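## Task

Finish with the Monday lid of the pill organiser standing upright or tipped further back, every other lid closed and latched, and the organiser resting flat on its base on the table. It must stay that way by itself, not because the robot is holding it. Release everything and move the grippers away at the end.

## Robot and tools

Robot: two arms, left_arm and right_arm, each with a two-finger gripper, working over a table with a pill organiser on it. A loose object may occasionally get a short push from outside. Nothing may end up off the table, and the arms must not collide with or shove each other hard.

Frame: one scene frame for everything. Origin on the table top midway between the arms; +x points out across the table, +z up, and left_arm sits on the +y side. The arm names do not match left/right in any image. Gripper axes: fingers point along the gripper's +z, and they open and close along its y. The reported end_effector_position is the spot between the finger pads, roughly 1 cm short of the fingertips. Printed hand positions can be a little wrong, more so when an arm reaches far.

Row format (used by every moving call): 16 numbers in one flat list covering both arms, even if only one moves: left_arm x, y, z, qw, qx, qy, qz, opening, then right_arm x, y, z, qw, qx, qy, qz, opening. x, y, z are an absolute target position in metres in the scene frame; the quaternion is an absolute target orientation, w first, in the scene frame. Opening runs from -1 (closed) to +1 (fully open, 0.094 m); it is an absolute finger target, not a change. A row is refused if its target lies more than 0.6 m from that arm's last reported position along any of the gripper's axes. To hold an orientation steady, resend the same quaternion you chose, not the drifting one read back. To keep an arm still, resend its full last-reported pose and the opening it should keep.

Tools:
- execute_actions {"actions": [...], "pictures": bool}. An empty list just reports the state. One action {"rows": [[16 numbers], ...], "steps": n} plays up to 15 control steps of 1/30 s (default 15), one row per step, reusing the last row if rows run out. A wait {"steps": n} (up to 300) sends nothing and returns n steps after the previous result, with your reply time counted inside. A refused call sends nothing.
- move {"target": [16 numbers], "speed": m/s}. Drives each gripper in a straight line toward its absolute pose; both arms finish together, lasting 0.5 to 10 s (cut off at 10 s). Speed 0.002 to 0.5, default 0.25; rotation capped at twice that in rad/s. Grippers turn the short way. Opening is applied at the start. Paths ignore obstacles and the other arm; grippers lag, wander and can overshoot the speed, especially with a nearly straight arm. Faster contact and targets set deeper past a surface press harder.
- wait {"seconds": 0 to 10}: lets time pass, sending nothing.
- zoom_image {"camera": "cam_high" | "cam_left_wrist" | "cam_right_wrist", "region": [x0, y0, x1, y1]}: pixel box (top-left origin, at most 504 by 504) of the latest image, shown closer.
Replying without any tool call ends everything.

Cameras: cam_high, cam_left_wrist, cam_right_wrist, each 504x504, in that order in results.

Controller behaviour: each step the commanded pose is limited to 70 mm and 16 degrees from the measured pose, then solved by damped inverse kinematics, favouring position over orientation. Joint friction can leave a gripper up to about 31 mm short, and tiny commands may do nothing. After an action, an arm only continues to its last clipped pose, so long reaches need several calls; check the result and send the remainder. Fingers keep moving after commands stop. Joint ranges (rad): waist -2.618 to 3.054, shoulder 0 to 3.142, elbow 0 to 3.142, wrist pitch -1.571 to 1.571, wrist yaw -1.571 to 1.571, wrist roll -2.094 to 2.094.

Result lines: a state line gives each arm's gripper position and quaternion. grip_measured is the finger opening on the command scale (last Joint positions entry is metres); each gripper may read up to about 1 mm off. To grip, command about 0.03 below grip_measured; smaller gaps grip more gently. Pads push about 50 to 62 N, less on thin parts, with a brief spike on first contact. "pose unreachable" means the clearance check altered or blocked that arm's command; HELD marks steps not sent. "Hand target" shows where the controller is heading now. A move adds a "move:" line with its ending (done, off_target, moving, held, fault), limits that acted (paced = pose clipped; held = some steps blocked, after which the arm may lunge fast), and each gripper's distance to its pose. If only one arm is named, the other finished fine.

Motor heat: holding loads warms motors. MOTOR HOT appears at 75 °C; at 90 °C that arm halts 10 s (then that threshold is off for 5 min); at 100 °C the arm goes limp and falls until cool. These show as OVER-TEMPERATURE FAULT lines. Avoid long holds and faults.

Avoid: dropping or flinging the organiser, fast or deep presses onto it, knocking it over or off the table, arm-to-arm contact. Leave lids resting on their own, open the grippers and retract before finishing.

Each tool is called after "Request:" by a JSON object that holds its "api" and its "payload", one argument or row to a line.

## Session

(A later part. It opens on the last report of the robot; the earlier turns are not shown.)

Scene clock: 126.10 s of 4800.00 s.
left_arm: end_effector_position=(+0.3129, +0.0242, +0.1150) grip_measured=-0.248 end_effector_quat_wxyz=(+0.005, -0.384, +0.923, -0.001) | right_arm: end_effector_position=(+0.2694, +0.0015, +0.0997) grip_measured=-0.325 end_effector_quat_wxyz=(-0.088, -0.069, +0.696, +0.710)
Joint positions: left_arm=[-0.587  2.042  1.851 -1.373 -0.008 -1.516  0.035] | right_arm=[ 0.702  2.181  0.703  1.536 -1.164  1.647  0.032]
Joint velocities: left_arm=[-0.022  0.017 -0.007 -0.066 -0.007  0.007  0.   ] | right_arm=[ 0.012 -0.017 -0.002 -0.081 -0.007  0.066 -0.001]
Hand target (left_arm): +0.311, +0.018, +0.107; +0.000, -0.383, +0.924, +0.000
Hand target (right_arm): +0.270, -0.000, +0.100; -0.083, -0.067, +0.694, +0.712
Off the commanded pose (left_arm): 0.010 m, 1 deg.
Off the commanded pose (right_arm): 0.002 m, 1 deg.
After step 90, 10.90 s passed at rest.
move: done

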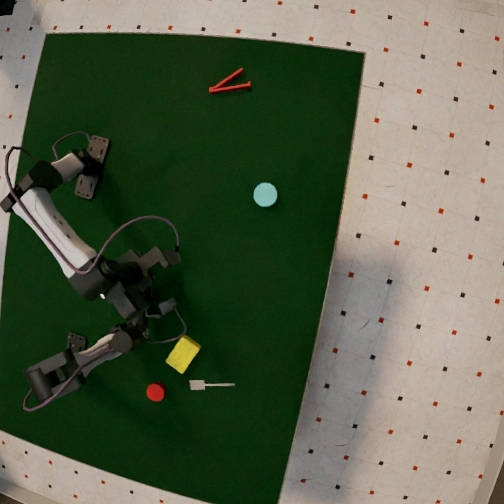

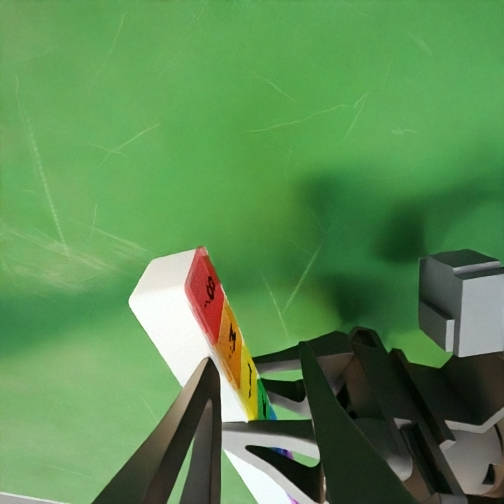

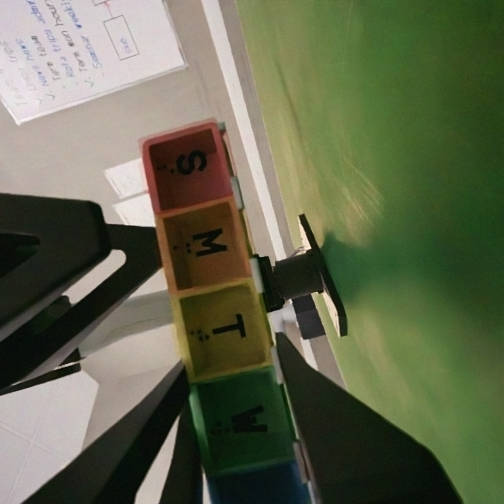

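Request:
{"api": "move", "payload": {
  "target": [0.311,0.022,0.100,0.0,-0.383,0.924,0.0,-0.13,0.27,0.0,0.10,-0.083,-0.067,0.694,0.713,-0.4],
  "speed": 0.02
}}

Request:
{"api": "zoom_image", "payload": {
  "camera": "cam_right_wrist",
  "region": [80,160,280,360]
}}

Request:
{"api": "zoom_image", "payload": {
  "camera": "cam_left_wrist",
  "region": [150,230,350,430]
}}

Scene clock: 134.13 s of 4800.00 s.
left_arm: end_effector_position=(+0.3137, +0.0236, +0.1089) grip_measured=-0.132 end_effector_quat_wxyz=(+0.006, -0.385, +0.923, -0.002) | right_arm: end_effector_position=(+0.2693, +0.0015, +0.0952) grip_measured=-0.325 end_effector_quat_wxyz=(-0.095, -0.062, +0.699, +0.706)
Joint positions: left_arm=[-0.587  2.042  1.827 -1.346 -0.008 -1.517  0.041] | right_arm=[ 0.702  2.188  0.703  1.524 -1.164  1.652  0.032]
Joint velocities: left_arm=[-0.012 -0.002  0.002 -0.007  0.007 -0.022 -0.   ] | right_arm=[ 0.002  0.002  0.002  0.051 -0.022  0.007  0.   ]
Hand target (left_arm): +0.311, +0.022, +0.100; -0.000, -0.383, +0.924, +0.000
Hand target (right_arm): +0.270, -0.000, +0.100; -0.083, -0.067, +0.694, +0.712
Off the commanded pose (left_arm): 0.009 m, 1 deg.
Off the commanded pose (right_arm): 0.005 m, 2 deg.
After step 90, 4.03 s passed at rest.
move: done

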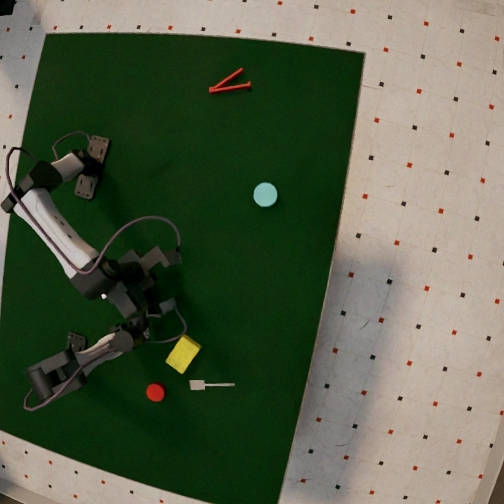

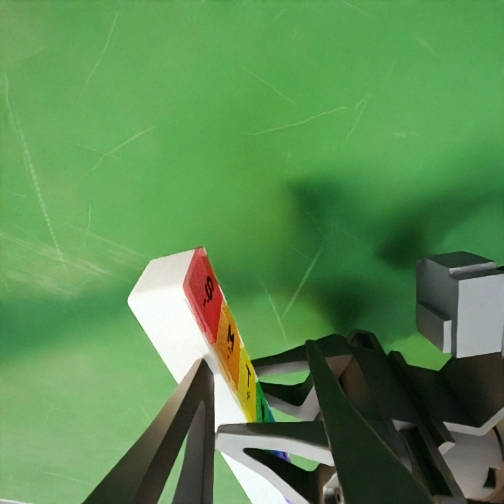

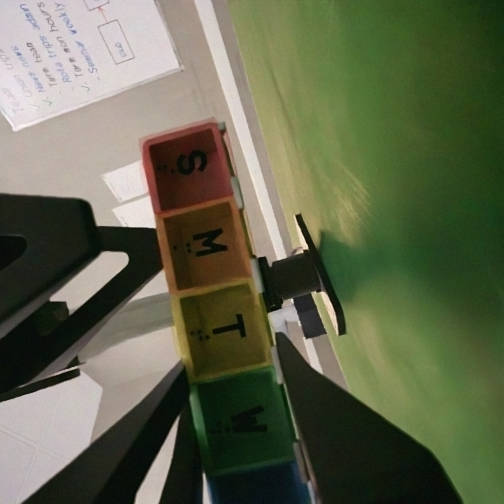

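Region (80, 160, 280, 360) of cam_right_wrist's 504x504 image, scaled by 2.520, with more detail than that image has.

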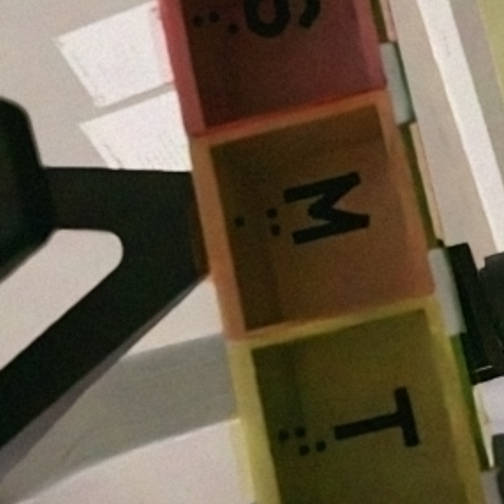

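Region (150, 230, 350, 430) of cam_left_wrist's 504x504 image, scaled by 2.520, with more detail than that image has.

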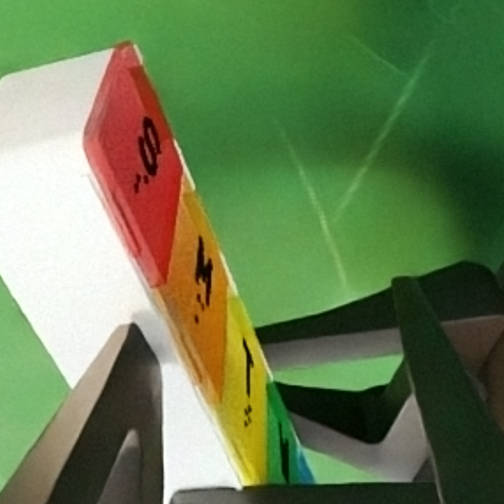

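Request:
{"api": "move", "payload": {
  "target": [0.314,0.023,0.103,0.0,-0.383,0.924,0.0,-1,0.27,0.0,0.10,-0.083,-0.067,0.694,0.713,-0.4],
  "speed": 0.02
}}

Scene clock: 146.17 s of 4800.00 s.
left_arm: end_effector_position=(+0.3085, +0.0316, +0.1091) grip_measured=-0.984 end_effector_quat_wxyz=(+0.004, -0.383, +0.923, +0.018) | right_arm: end_effector_position=(+0.2745, -0.0002, +0.0951) grip_measured=-0.325 end_effector_quat_wxyz=(-0.089, -0.054, +0.700, +0.707)
Joint positions: left_arm=[-0.587  2.042  1.827 -1.384 -0.023 -1.514  0.001] | right_arm=[ 0.693  2.188  0.703  1.523 -1.152  1.652  0.032]
Joint velocities: left_arm=[ 0.012 -0.002  0.002  0.007 -0.037 -0.007 -0.001] | right_arm=[ 0.007 -0.027 -0.017 -0.037  0.007 -0.022 -0.   ]
Hand target (left_arm): +0.314, +0.023, +0.103; +0.000, -0.383, +0.924, +0.000
Hand target (right_arm): +0.270, -0.000, +0.100; -0.083, -0.067, +0.694, +0.712
Off the commanded pose (left_arm): 0.012 m, 2 deg.
Off the commanded pose (right_arm): 0.007 m, 2 deg.
After step 90, 8.00 s passed at rest.
move: off_target (left_arm)

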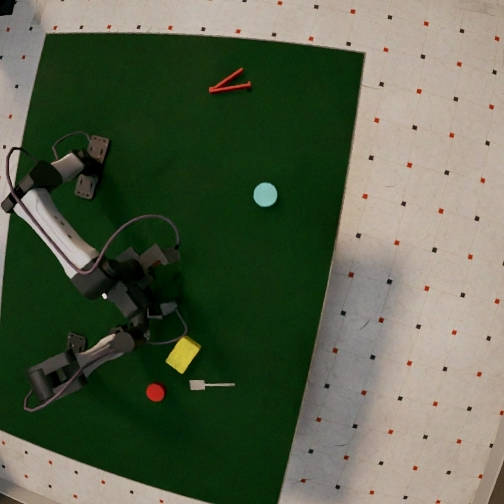

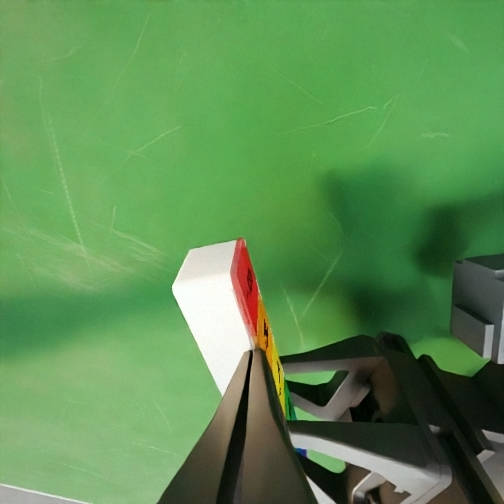

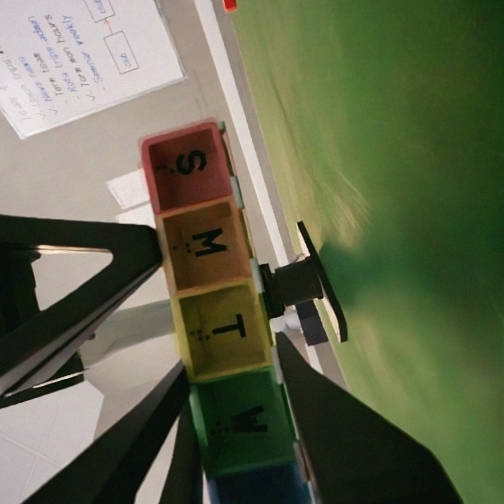

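Request:
{"api": "move", "payload": {
  "target": [0.326,0.011,0.106,0.0,-0.383,0.924,0.0,-1,0.262,0.008,0.10,-0.083,-0.067,0.694,0.713,-0.4],
  "speed": 0.05
}}

Scene clock: 161.00 s of 4800.00 s.
left_arm: end_effector_position=(+0.3119, +0.0332, +0.1135) grip_measured=-0.984 end_effector_quat_wxyz=(+0.004, -0.381, +0.924, +0.040) | right_arm: end_effector_position=(+0.2768, +0.0038, +0.0982) grip_measured=-0.325 end_effector_quat_wxyz=(-0.073, -0.050, +0.696, +0.712)
Joint positions: left_arm=[-0.587  2.093  1.918 -1.464 -0.042 -1.51   0.001] | right_arm=[ 0.705  2.188  0.703  1.542 -1.112  1.652  0.032]
Joint velocities: left_arm=[-0.002  0.022  0.007  0.081 -0.007  0.022  0.   ] | right_arm=[ 0.007 -0.007  0.012 -0.066 -0.022 -0.007  0.001]
Hand target (left_arm): +0.325, +0.012, +0.107; +0.000, -0.382, +0.924, +0.000
Hand target (right_arm): +0.262, +0.008, +0.100; -0.083, -0.067, +0.693, +0.713
Off the commanded pose (left_arm): 0.027 m, 5 deg.
Off the commanded pose (right_arm): 0.015 m, 2 deg.
After step 90, 11.03 s passed at rest.
move: off_target (left_arm, right_arm)

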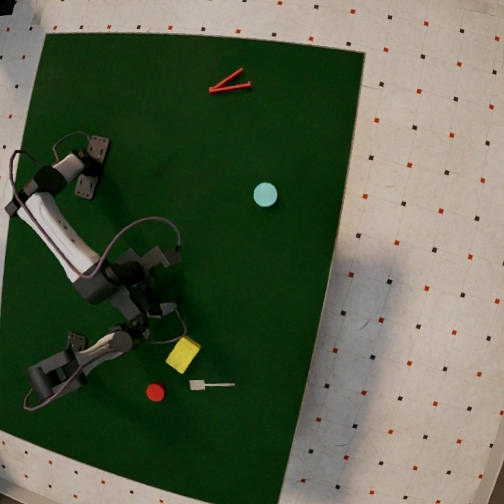

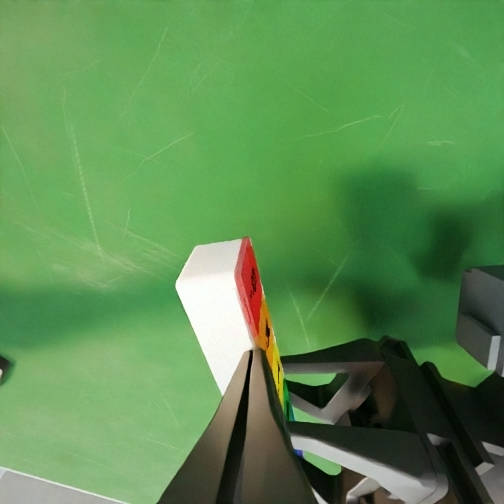

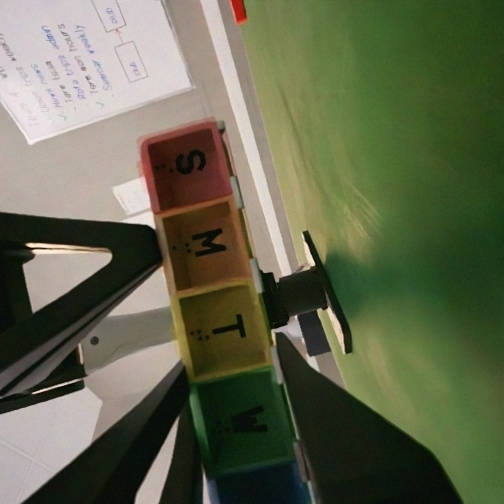

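Request:
{"api": "move", "payload": {
  "target": [0.313,0.026,0.112,0.0,-0.383,0.924,0.0,-0.2,0.27,0.0,0.10,-0.083,-0.067,0.694,0.713,-0.4],
  "speed": 0.03
}}

Request:
{"api": "zoom_image", "payload": {
  "camera": "cam_right_wrist",
  "region": [80,160,280,360]
}}

Request:
{"api": "zoom_image", "payload": {
  "camera": "cam_left_wrist",
  "region": [150,230,350,430]
}}

Scene clock: 173.90 s of 4800.00 s.
left_arm: end_effector_position=(+0.3120, +0.0260, +0.1121) grip_measured=-0.202 end_effector_quat_wxyz=(+0.001, -0.382, +0.924, +0.011) | right_arm: end_effector_position=(+0.2715, +0.0028, +0.0977) grip_measured=-0.325 end_effector_quat_wxyz=(-0.085, -0.060, +0.696, +0.710)
Joint positions: left_arm=[-0.587  2.059  1.863 -1.393 -0.012 -1.51   0.037] | right_arm=[ 0.705  2.188  0.703  1.54  -1.144  1.652  0.032]
Joint velocities: left_arm=[ 0.002  0.037 -0.012 -0.007 -0.007 -0.051 -0.   ] | right_arm=[ 0.012  0.002 -0.002 -0.007 -0.007 -0.022 -0.   ]
Hand target (left_arm): +0.313, +0.026, +0.112; +0.000, -0.383, +0.924, +0.000
Hand target (right_arm): +0.270, +0.000, +0.100; -0.083, -0.067, +0.694, +0.712
Off the commanded pose (left_arm): 0.001 m, 1 deg.
Off the commanded pose (right_arm): 0.004 m, 1 deg.
After step 90, 8.30 s passed at rest.
move: done

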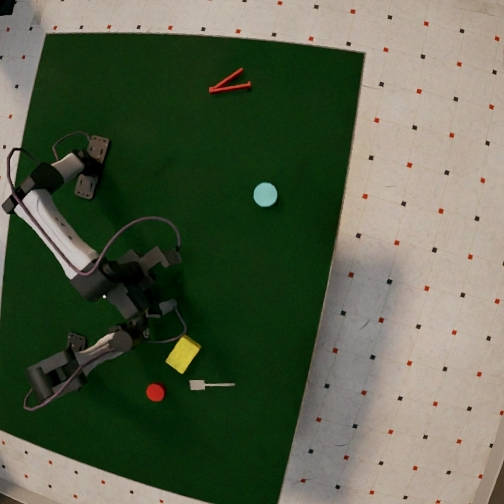

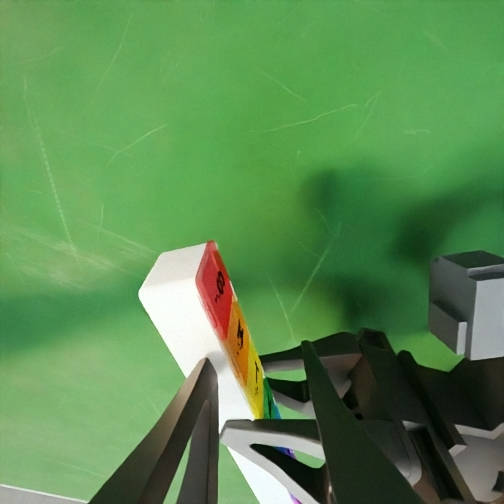

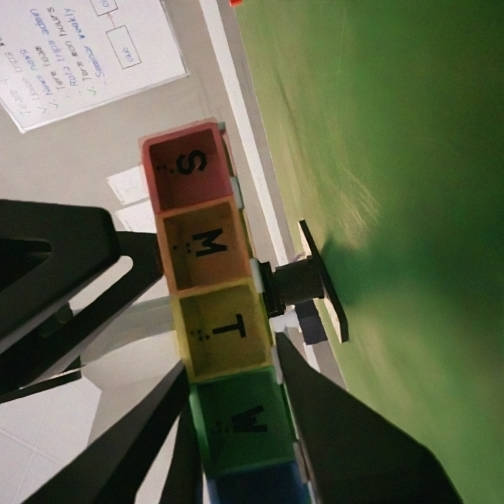

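Region (80, 160, 280, 360) of cam_right_wrist's 504x504 image, scaled by 2.520, with more detail than that image has.

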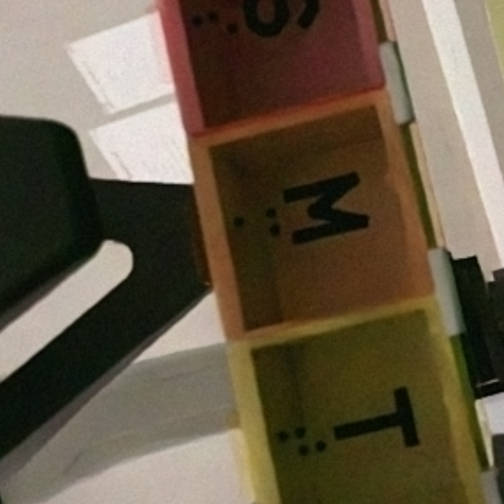

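Region (150, 230, 350, 430) of cam_left_wrist's 504x504 image, scaled by 2.520, with more detail than that image has.

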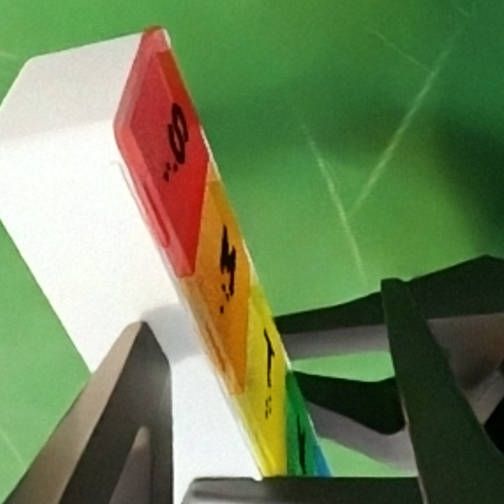

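Request:
{"api": "move", "payload": {
  "target": [0.315,0.024,0.110,0.0,-0.383,0.924,0.0,-1,0.27,0.0,0.10,-0.083,-0.067,0.694,0.713,-0.4],
  "speed": 0.02
}}

Scene clock: 184.70 s of 4800.00 s.
left_arm: end_effector_position=(+0.3083, +0.0315, +0.1123) grip_measured=-0.982 end_effector_quat_wxyz=(-0.000, -0.381, +0.924, +0.024) | right_arm: end_effector_position=(+0.2753, +0.0014, +0.0975) grip_measured=-0.325 end_effector_quat_wxyz=(-0.080, -0.055, +0.697, +0.710)
Joint positions: left_arm=[-0.586  2.058  1.863 -1.419 -0.02  -1.51   0.001] | right_arm=[ 0.698  2.188  0.703  1.539 -1.137  1.652  0.032]
Joint velocities: left_arm=[-0.007 -0.012 -0.017  0.051 -0.037  0.081 -0.001] | right_arm=[-0.007 -0.002  0.002 -0.022 -0.022  0.022 -0.001]
Hand target (left_arm): +0.315, +0.024, +0.110; -0.000, -0.382, +0.924, +0.001
Hand target (right_arm): +0.270, +0.000, +0.100; -0.083, -0.067, +0.694, +0.712
Off the commanded pose (left_arm): 0.010 m, 3 deg.
Off the commanded pose (right_arm): 0.006 m, 1 deg.
After step 90, 7.10 s passed at rest.
move: off_target (left_arm)

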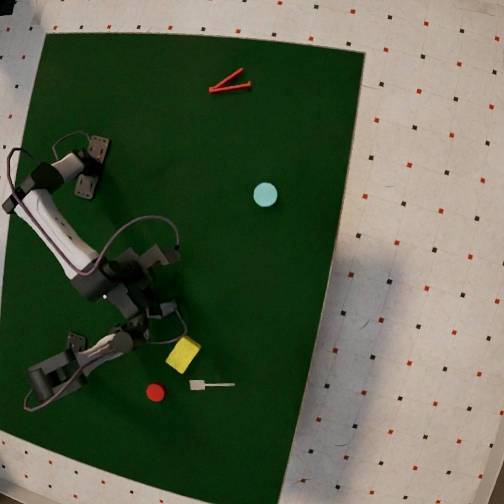

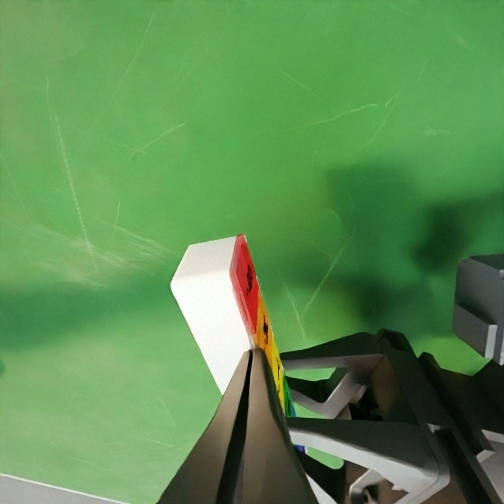

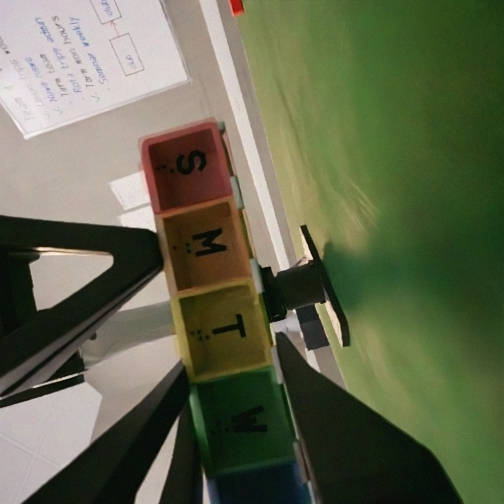

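Request:
{"api": "move", "payload": {
  "target": [0.312,0.026,0.111,0.0,-0.383,0.924,0.0,-0.45,0.27,0.0,0.10,-0.083,-0.067,0.694,0.713,-0.4],
  "speed": 0.03
}}

Request:
{"api": "zoom_image", "payload": {
  "camera": "cam_left_wrist",
  "region": [150,230,350,430]
}}

Scene clock: 209.30 s of 4800.00 s.
left_arm: end_effector_position=(+0.3134, +0.0247, +0.1121) grip_measured=-0.452 end_effector_quat_wxyz=(+0.003, -0.381, +0.924, +0.007) | right_arm: end_effector_position=(+0.2740, +0.0011, +0.0974) grip_measured=-0.325 end_effector_quat_wxyz=(-0.083, -0.058, +0.697, +0.710)
Joint positions: left_arm=[-0.586  2.058  1.863 -1.385 -0.011 -1.51   0.026] | right_arm=[ 0.698  2.188  0.703  1.539 -1.144  1.652  0.032]
Joint velocities: left_arm=[ 0.002 -0.017 -0.012  0.051 -0.007 -0.007 -0.   ] | right_arm=[ 0.002  0.002 -0.007 -0.007 -0.037  0.066 -0.001]
Hand target (left_arm): +0.312, +0.026, +0.111; -0.000, -0.383, +0.924, +0.000
Hand target (right_arm): +0.270, +0.000, +0.100; -0.083, -0.067, +0.694, +0.712
Off the commanded pose (left_arm): 0.002 m, 1 deg.
Off the commanded pose (right_arm): 0.005 m, 1 deg.
After step 90, 20.57 s passed at rest.
move: done

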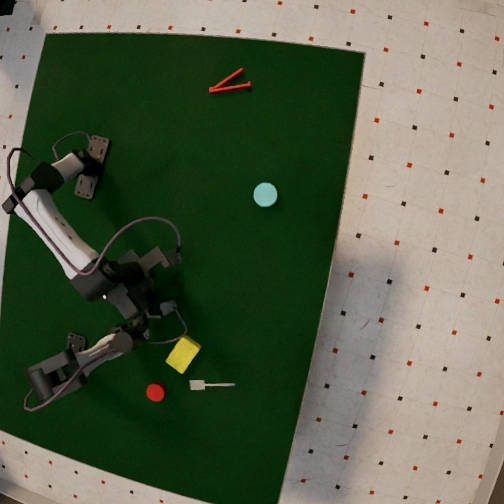

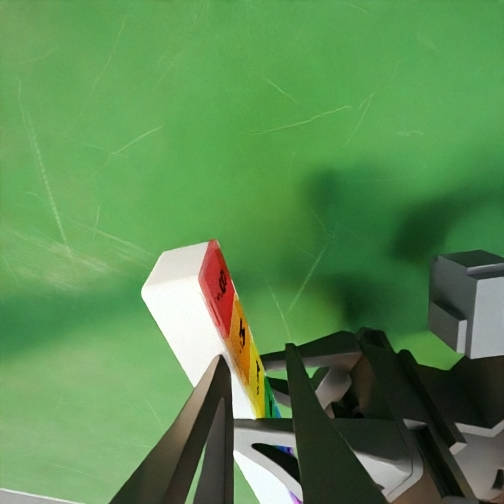

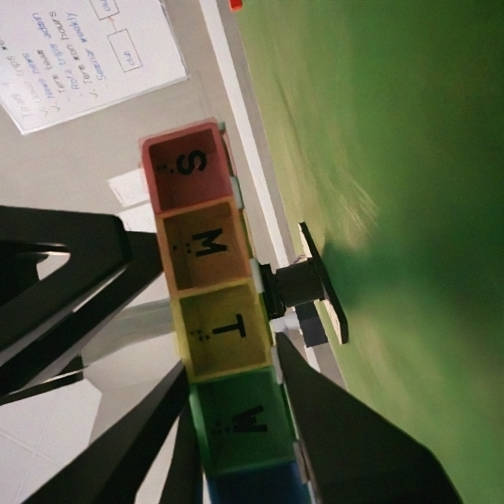

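Region (150, 230, 350, 430) of cam_left_wrist's 504x504 image, scaled by 2.520, with more detail than that image has.

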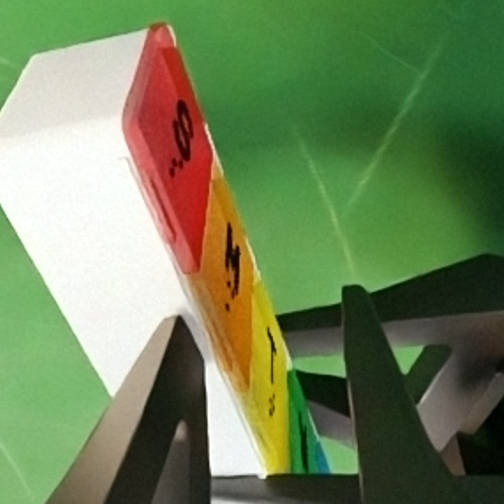

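Request:
{"api": "move", "payload": {
  "target": [0.328,0.011,0.105,0.0,-0.383,0.924,0.0,-0.7,0.264,0.006,0.10,-0.083,-0.067,0.694,0.713,-0.4],
  "speed": 0.12
}}

Scene clock: 216.17 s of 4800.00 s.
left_arm: end_effector_position=(+0.3234, +0.0155, +0.1124) grip_measured=-0.697 end_effector_quat_wxyz=(+0.005, -0.382, +0.924, +0.001) | right_arm: end_effector_position=(+0.2681, +0.0060, +0.0977) grip_measured=-0.325 end_effector_quat_wxyz=(-0.087, -0.062, +0.696, +0.710)
Joint positions: left_arm=[-0.586  2.106  1.936 -1.398 -0.009 -1.51   0.014] | right_arm=[ 0.718  2.188  0.703  1.54  -1.136  1.652  0.032]
Joint velocities: left_arm=[-0.012 -0.027  0.007 -0.095  0.007 -0.037  0.   ] | right_arm=[ 0.007 -0.002 -0.017 -0.037 -0.022 -0.081  0.   ]
Hand target (left_arm): +0.328, +0.011, +0.105; +0.000, -0.383, +0.924, -0.000
Hand target (right_arm): +0.264, +0.006, +0.100; -0.083, -0.067, +0.693, +0.713
Off the commanded pose (left_arm): 0.010 m, 1 deg.
Off the commanded pose (right_arm): 0.005 m, 1 deg.
After step 90, 3.07 s passed at rest.
move: done

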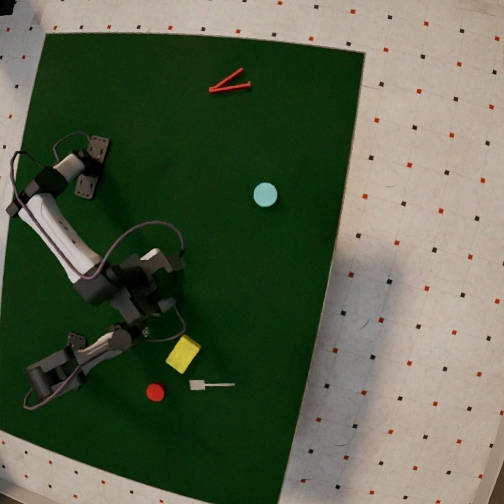

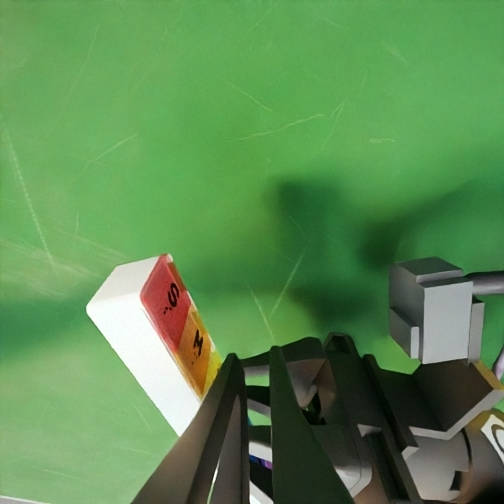

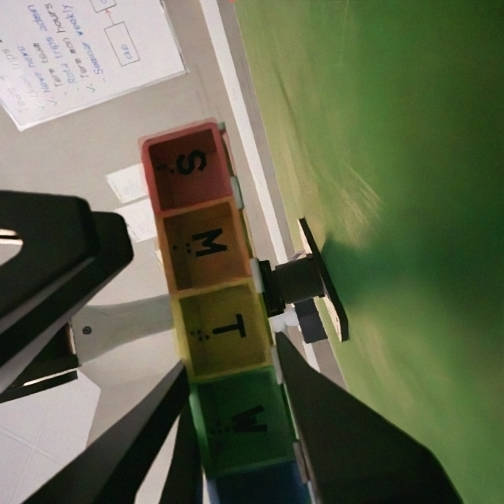

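Request:
{"api": "move", "payload": {
  "target": [0.320,0.017,0.125,0.0,-0.383,0.924,0.0,0.3,0.268,0.004,0.10,-0.083,-0.067,0.694,0.713,-0.4],
  "speed": 0.04
}}

Request:
{"api": "zoom_image", "payload": {
  "camera": "cam_left_wrist",
  "region": [120,230,320,430]
}}

Scene clock: 232.57 s of 4800.00 s.
left_arm: end_effector_position=(+0.3215, +0.0163, +0.1175) grip_measured=+0.298 end_effector_quat_wxyz=(+0.002, -0.382, +0.924, +0.003) | right_arm: end_effector_position=(+0.2666, +0.0060, +0.0976) grip_measured=-0.325 end_effector_quat_wxyz=(-0.089, -0.065, +0.696, +0.709)
Joint positions: left_arm=[-0.586  2.106  1.957 -1.425 -0.005 -1.51   0.061] | right_arm=[ 0.719  2.188  0.703  1.54  -1.143  1.652  0.032]
Joint velocities: left_arm=[-0.007  0.012 -0.002 -0.007  0.022  0.095  0.001] | right_arm=[-0.002  0.012  0.007  0.022 -0.007  0.007  0.   ]
Hand target (left_arm): +0.320, +0.017, +0.125; +0.000, -0.383, +0.924, -0.000
Hand target (right_arm): +0.268, +0.004, +0.100; -0.083, -0.067, +0.694, +0.712
Off the commanded pose (left_arm): 0.008 m, 0 deg.
Off the commanded pose (right_arm): 0.003 m, 1 deg.
After step 90, 12.57 s passed at rest.
move: done

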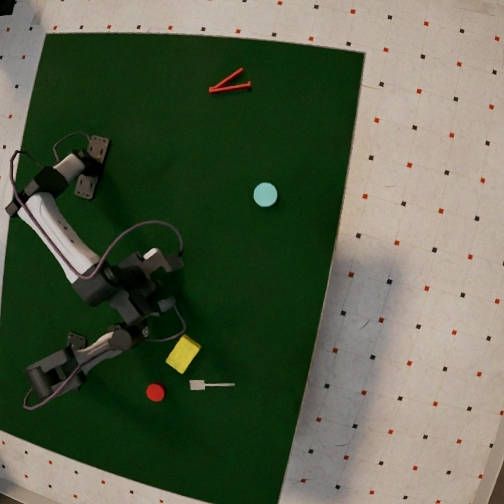

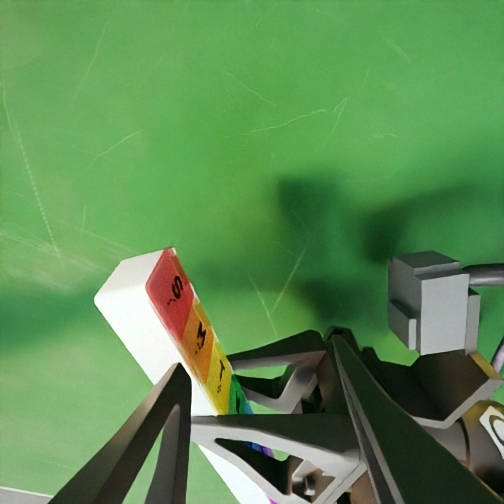

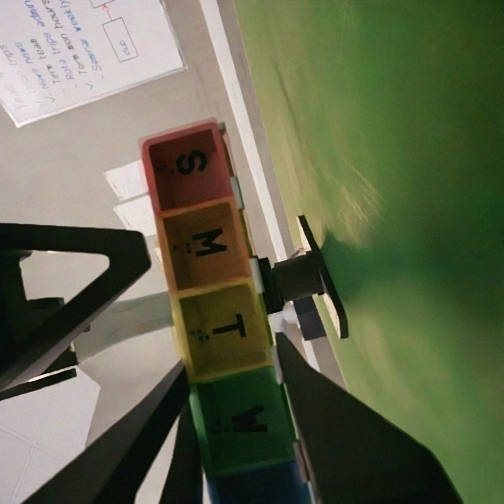

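Region (120, 230, 320, 430) of cam_left_wrist's 504x504 image, scaled by 2.520, with more detail than that image has.

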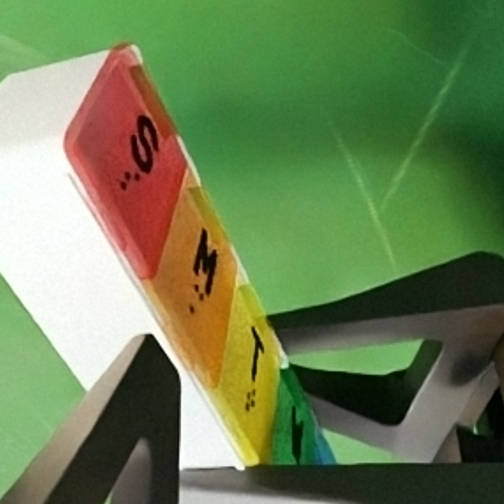

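Request:
{"api": "move", "payload": {
  "target": [0.320,0.018,0.103,0.0,-0.383,0.924,0.0,0.38,0.268,0.004,0.10,-0.083,-0.067,0.694,0.713,-0.4],
  "speed": 0.02
}}

Request:
{"api": "zoom_image", "payload": {
  "camera": "cam_left_wrist",
  "region": [120,230,320,430]
}}

Request:
{"api": "zoom_image", "payload": {
  "camera": "cam_right_wrist",
  "region": [80,160,280,360]
}}

Scene clock: 245.30 s of 4800.00 s.
left_arm: end_effector_position=(+0.3204, +0.0173, +0.1059) grip_measured=+0.378 end_effector_quat_wxyz=(+0.001, -0.382, +0.924, +0.004) | right_arm: end_effector_position=(+0.2667, +0.0060, +0.0929) grip_measured=-0.325 end_effector_quat_wxyz=(-0.099, -0.055, +0.701, +0.704)
Joint positions: left_arm=[-0.586  2.098  1.899 -1.377 -0.005 -1.51   0.065] | right_arm=[ 0.719  2.189  0.703  1.51  -1.144  1.653  0.032]
Joint velocities: left_arm=[ 0.007  0.012 -0.012 -0.022  0.007 -0.007  0.   ] | right_arm=[-0.002  0.017  0.017 -0.037  0.022 -0.081 -0.   ]
Hand target (left_arm): +0.320, +0.018, +0.103; -0.000, -0.383, +0.924, +0.001
Hand target (right_arm): +0.268, +0.004, +0.100; -0.083, -0.067, +0.694, +0.712
Off the commanded pose (left_arm): 0.003 m, 0 deg.
Off the commanded pose (right_arm): 0.008 m, 3 deg.
After step 90, 8.77 s passed at rest.
move: off_target (right_arm)

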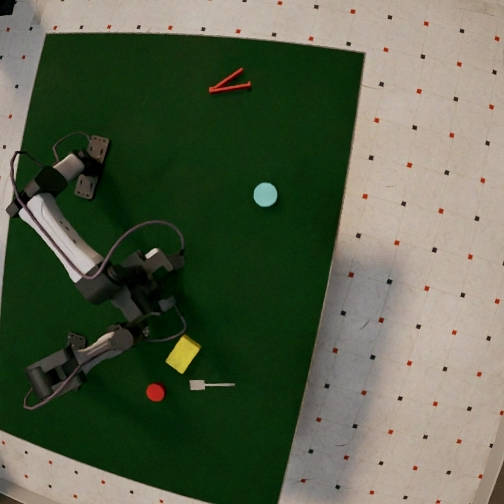

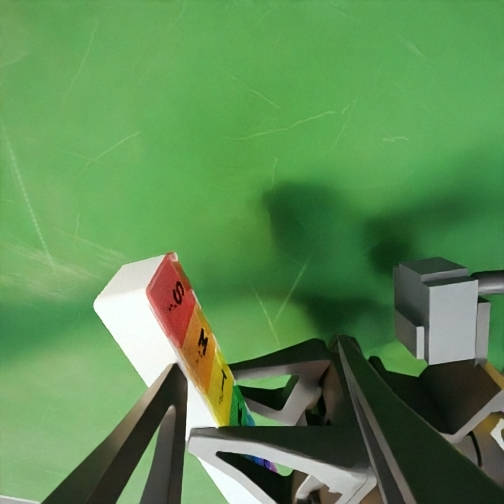

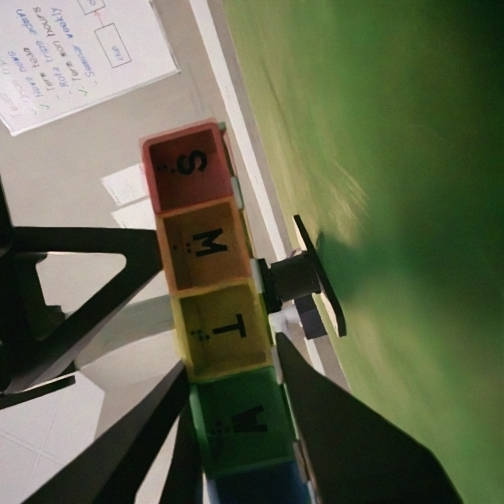

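Region (120, 230, 320, 430) of cam_left_wrist's 504x504 image, scaled by 2.520, with more detail than that image has.

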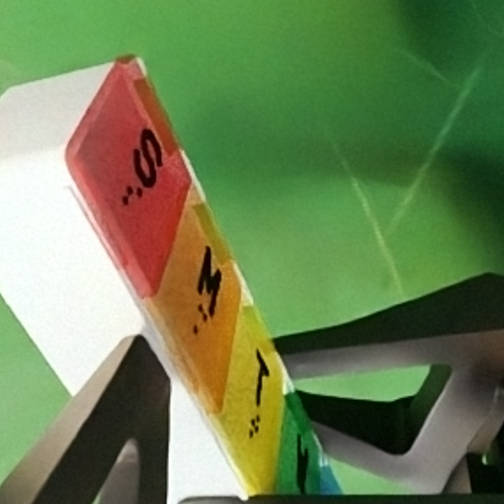

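Region (80, 160, 280, 360) of cam_right_wrist's 504x504 image, scaled by 2.520, with more detail than that image has.

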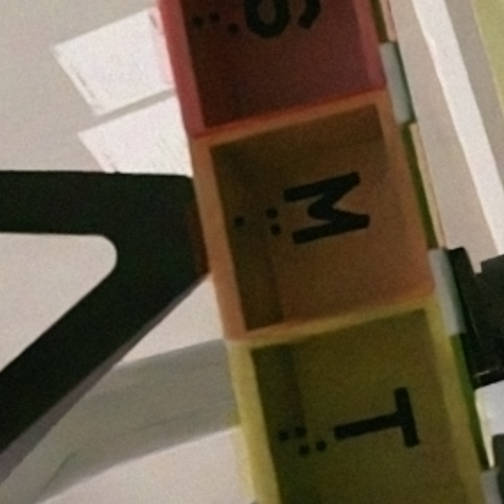

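Request:
{"api": "move", "payload": {
  "target": [0.321,0.016,0.105,0.0,-0.383,0.924,0.0,-1,0.266,0.006,0.098,-0.083,-0.067,0.694,0.713,-0.4],
  "speed": 0.02
}}

Scene clock: 249.87 s of 4800.00 s.
left_arm: end_effector_position=(+0.3109, +0.0321, +0.1066) grip_measured=-0.985 end_effector_quat_wxyz=(-0.002, -0.380, +0.924, +0.041) | right_arm: end_effector_position=(+0.2763, +0.0028, +0.0931) grip_measured=-0.325 end_effector_quat_wxyz=(-0.086, -0.043, +0.702, +0.706)
Joint positions: left_arm=[-0.586  2.098  1.898 -1.446 -0.032 -1.507  0.001] | right_arm=[ 0.702  2.189  0.703  1.511 -1.123  1.653  0.032]
Joint velocities: left_arm=[-0.012  0.002  0.002 -0.007 -0.051  0.051 -0.001] | right_arm=[-0.002 -0.017 -0.022 -0.037 -0.022 -0.007 -0.001]
Hand target (left_arm): +0.321, +0.016, +0.106; -0.000, -0.382, +0.924, +0.001
Hand target (right_arm): +0.266, +0.006, +0.098; -0.083, -0.067, +0.694, +0.712
Off the commanded pose (left_arm): 0.019 m, 5 deg.
Off the commanded pose (right_arm): 0.012 m, 3 deg.
After step 90, 0.20 s passed at rest.
move: off_target (left_arm, right_arm)

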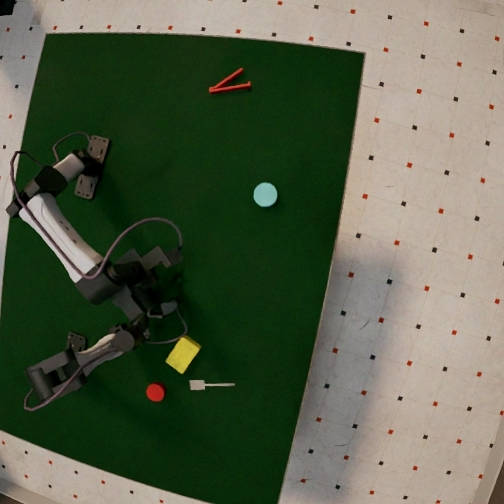

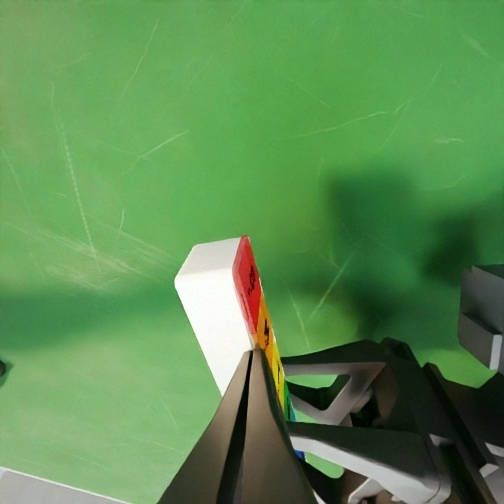

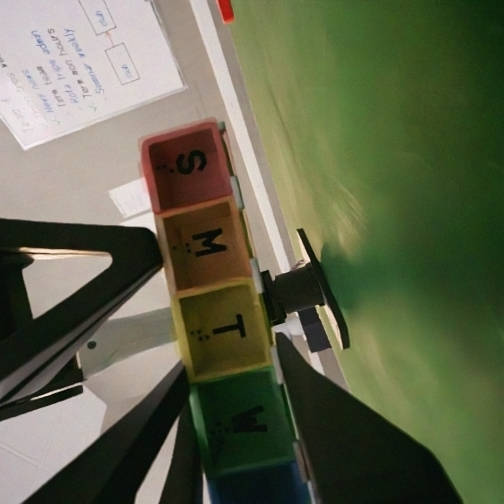

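Request:
{"api": "move", "payload": {
  "target": [0.311,0.030,0.108,0.0,-0.383,0.924,0.0,-0.2,0.27,0.0,0.10,-0.083,-0.067,0.694,0.713,-0.4],
  "speed": 0.05
}}

Request:
{"api": "move", "payload": {
  "target": [0.29,0.07,0.17,0.0,-0.383,0.924,0.0,-0.2,0.27,0.0,0.10,-0.083,-0.067,0.694,0.713,-0.4],
  "speed": 0.1
}}

Request:
{"api": "move", "payload": {
  "target": [0.265,0.075,0.135,0.214,-0.317,0.766,-0.517,-1,0.27,0.0,0.10,-0.083,-0.067,0.694,0.713,-0.4],
  "speed": 0.1
}}

Scene clock: 294.27 s of 4800.00 s.
left_arm: end_effector_position=(+0.3093, +0.0287, +0.1080) grip_measured=-0.202 end_effector_quat_wxyz=(+0.001, -0.381, +0.925, +0.010) | right_arm: end_effector_position=(+0.2729, +0.0020, +0.0944) grip_measured=-0.325 end_effector_quat_wxyz=(-0.090, -0.053, +0.700, +0.706)
Joint positions: left_arm=[-0.586  2.04   1.82  -1.367 -0.012 -1.507  0.037] | right_arm=[ 0.701  2.189  0.703  1.521 -1.144  1.653  0.032]
Joint velocities: left_arm=[-0.002  0.022  0.007  0.066 -0.022 -0.037  0.   ] | right_arm=[-0.002 -0.012 -0.007 -0.051 -0.022 -0.081  0.   ]
Hand target (left_arm): +0.311, +0.030, +0.108; +0.000, -0.383, +0.924, +0.000
Hand target (right_arm): +0.270, -0.000, +0.100; -0.083, -0.067, +0.694, +0.712
Off the commanded pose (left_arm): 0.002 m, 1 deg.
Off the commanded pose (right_arm): 0.007 m, 2 deg.
After step 90, 40.27 s passed at rest.
move: done

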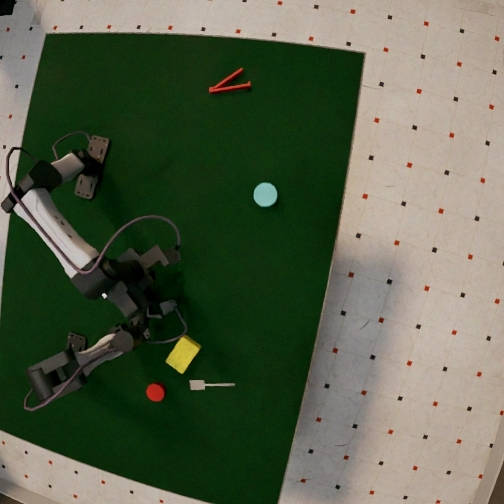

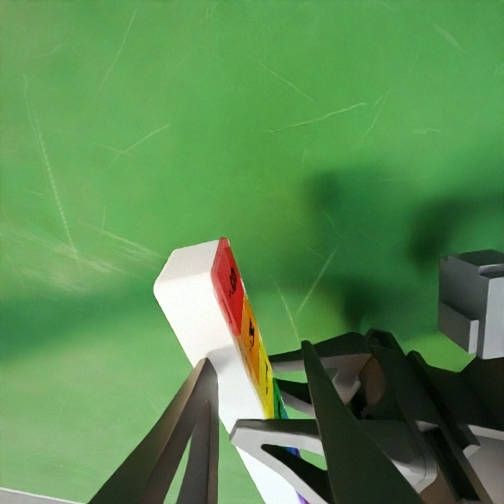

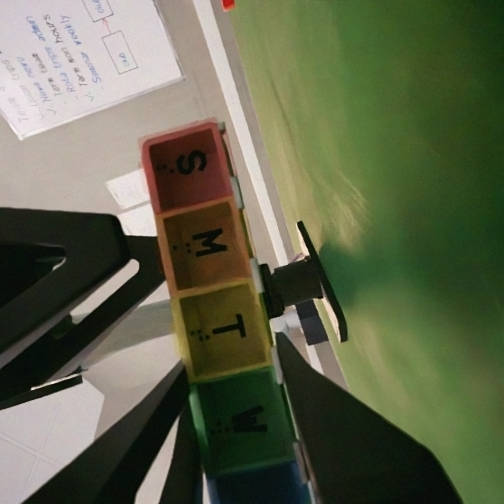

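Scene clock: 295.50 s of 4800.00 s.
left_arm: end_effector_position=(+0.2909, +0.0661, +0.1623) grip_measured=-0.202 end_effector_quat_wxyz=(+0.003, -0.382, +0.924, +0.004) | right_arm: end_effector_position=(+0.2723, +0.0018, +0.0964) grip_measured=-0.325 end_effector_quat_wxyz=(-0.087, -0.058, +0.698, +0.709)
Joint positions: left_arm=[-0.539  1.886  1.82  -1.508 -0.008 -1.463  0.037] | right_arm=[ 0.701  2.189  0.703  1.535 -1.147  1.653  0.032]
Joint velocities: left_arm=[ 0.002 -0.007  0.007  0.037  0.007 -0.007 -0.   ] | right_arm=[ 0.002 -0.017 -0.007  0.037 -0.007  0.051  0.002]
Hand target (left_arm): +0.289, +0.070, +0.169; -0.000, -0.383, +0.924, -0.000
Hand target (right_arm): +0.270, -0.000, +0.100; -0.083, -0.067, +0.694, +0.712
Off the commanded pose (left_arm): 0.009 m, 1 deg.
Off the commanded pose (right_arm): 0.005 m, 1 deg.
move: done

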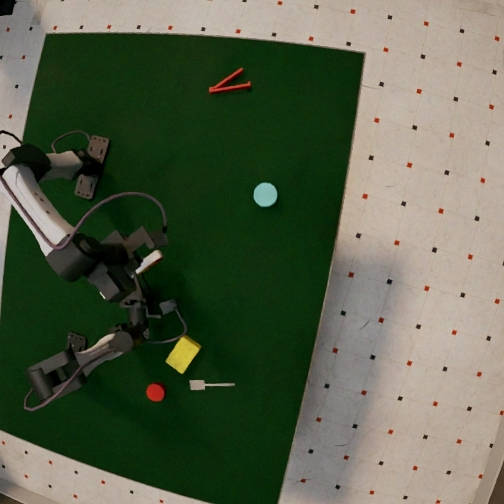

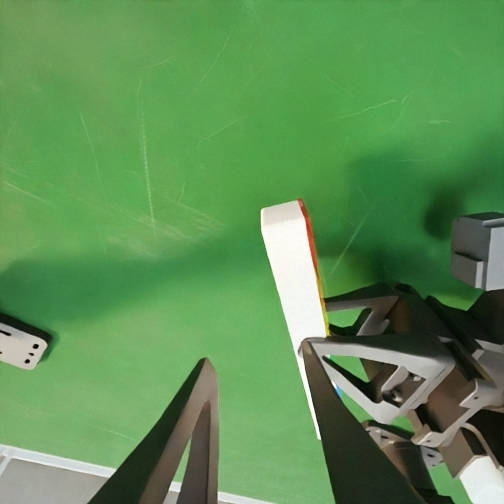

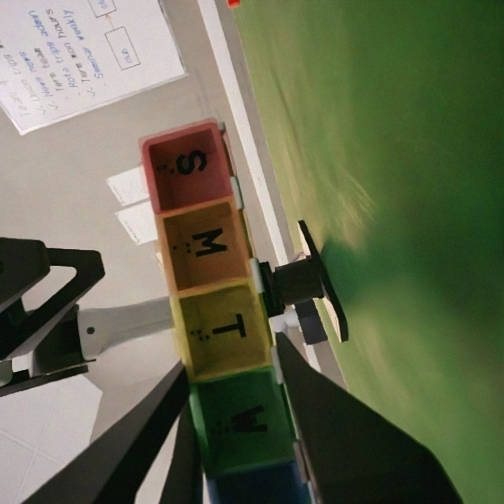

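Scene clock: 302.07 s of 4800.00 s.
left_arm: end_effector_position=(+0.2690, +0.0686, +0.1308) grip_measured=-0.995 end_effector_quat_wxyz=(+0.217, -0.308, +0.772, -0.512) | right_arm: end_effector_position=(+0.2723, +0.0018, +0.0965) grip_measured=-0.325 end_effector_quat_wxyz=(-0.087, -0.058, +0.698, +0.709)
Joint positions: left_arm=[-0.498  1.005  0.306  0.304  0.14  -1.49   0.   ] | right_arm=[ 0.701  2.189  0.703  1.535 -1.147  1.653  0.032]
Joint velocities: left_arm=[-0.007 -0.017 -0.002 -0.037 -0.007 -0.007 -0.001] | right_arm=[ 0.002 -0.002  0.012  0.037 -0.007  0.051 -0.   ]
Hand target (left_arm): +0.267, +0.073, +0.129; +0.217, -0.312, +0.768, -0.516
Hand target (right_arm): +0.270, -0.000, +0.100; -0.083, -0.067, +0.694, +0.712
Off the commanded pose (left_arm): 0.009 m, 1 deg.
Off the commanded pose (right_arm): 0.005 m, 1 deg.
move: done

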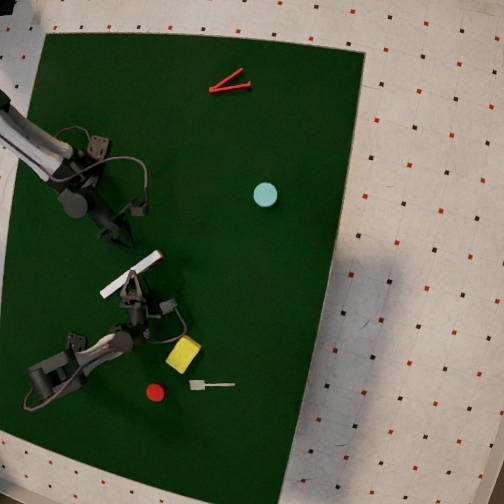

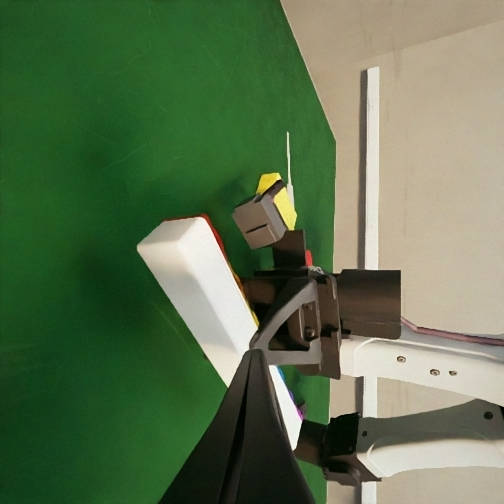

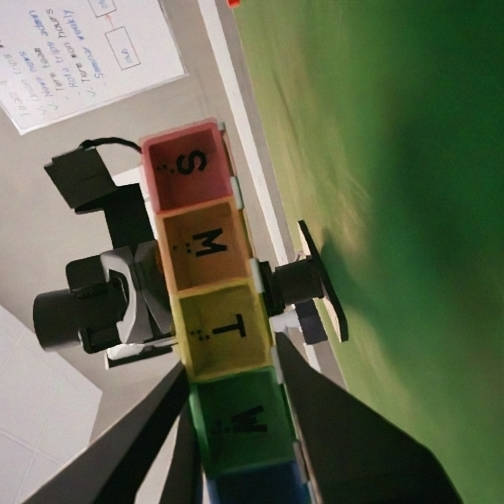

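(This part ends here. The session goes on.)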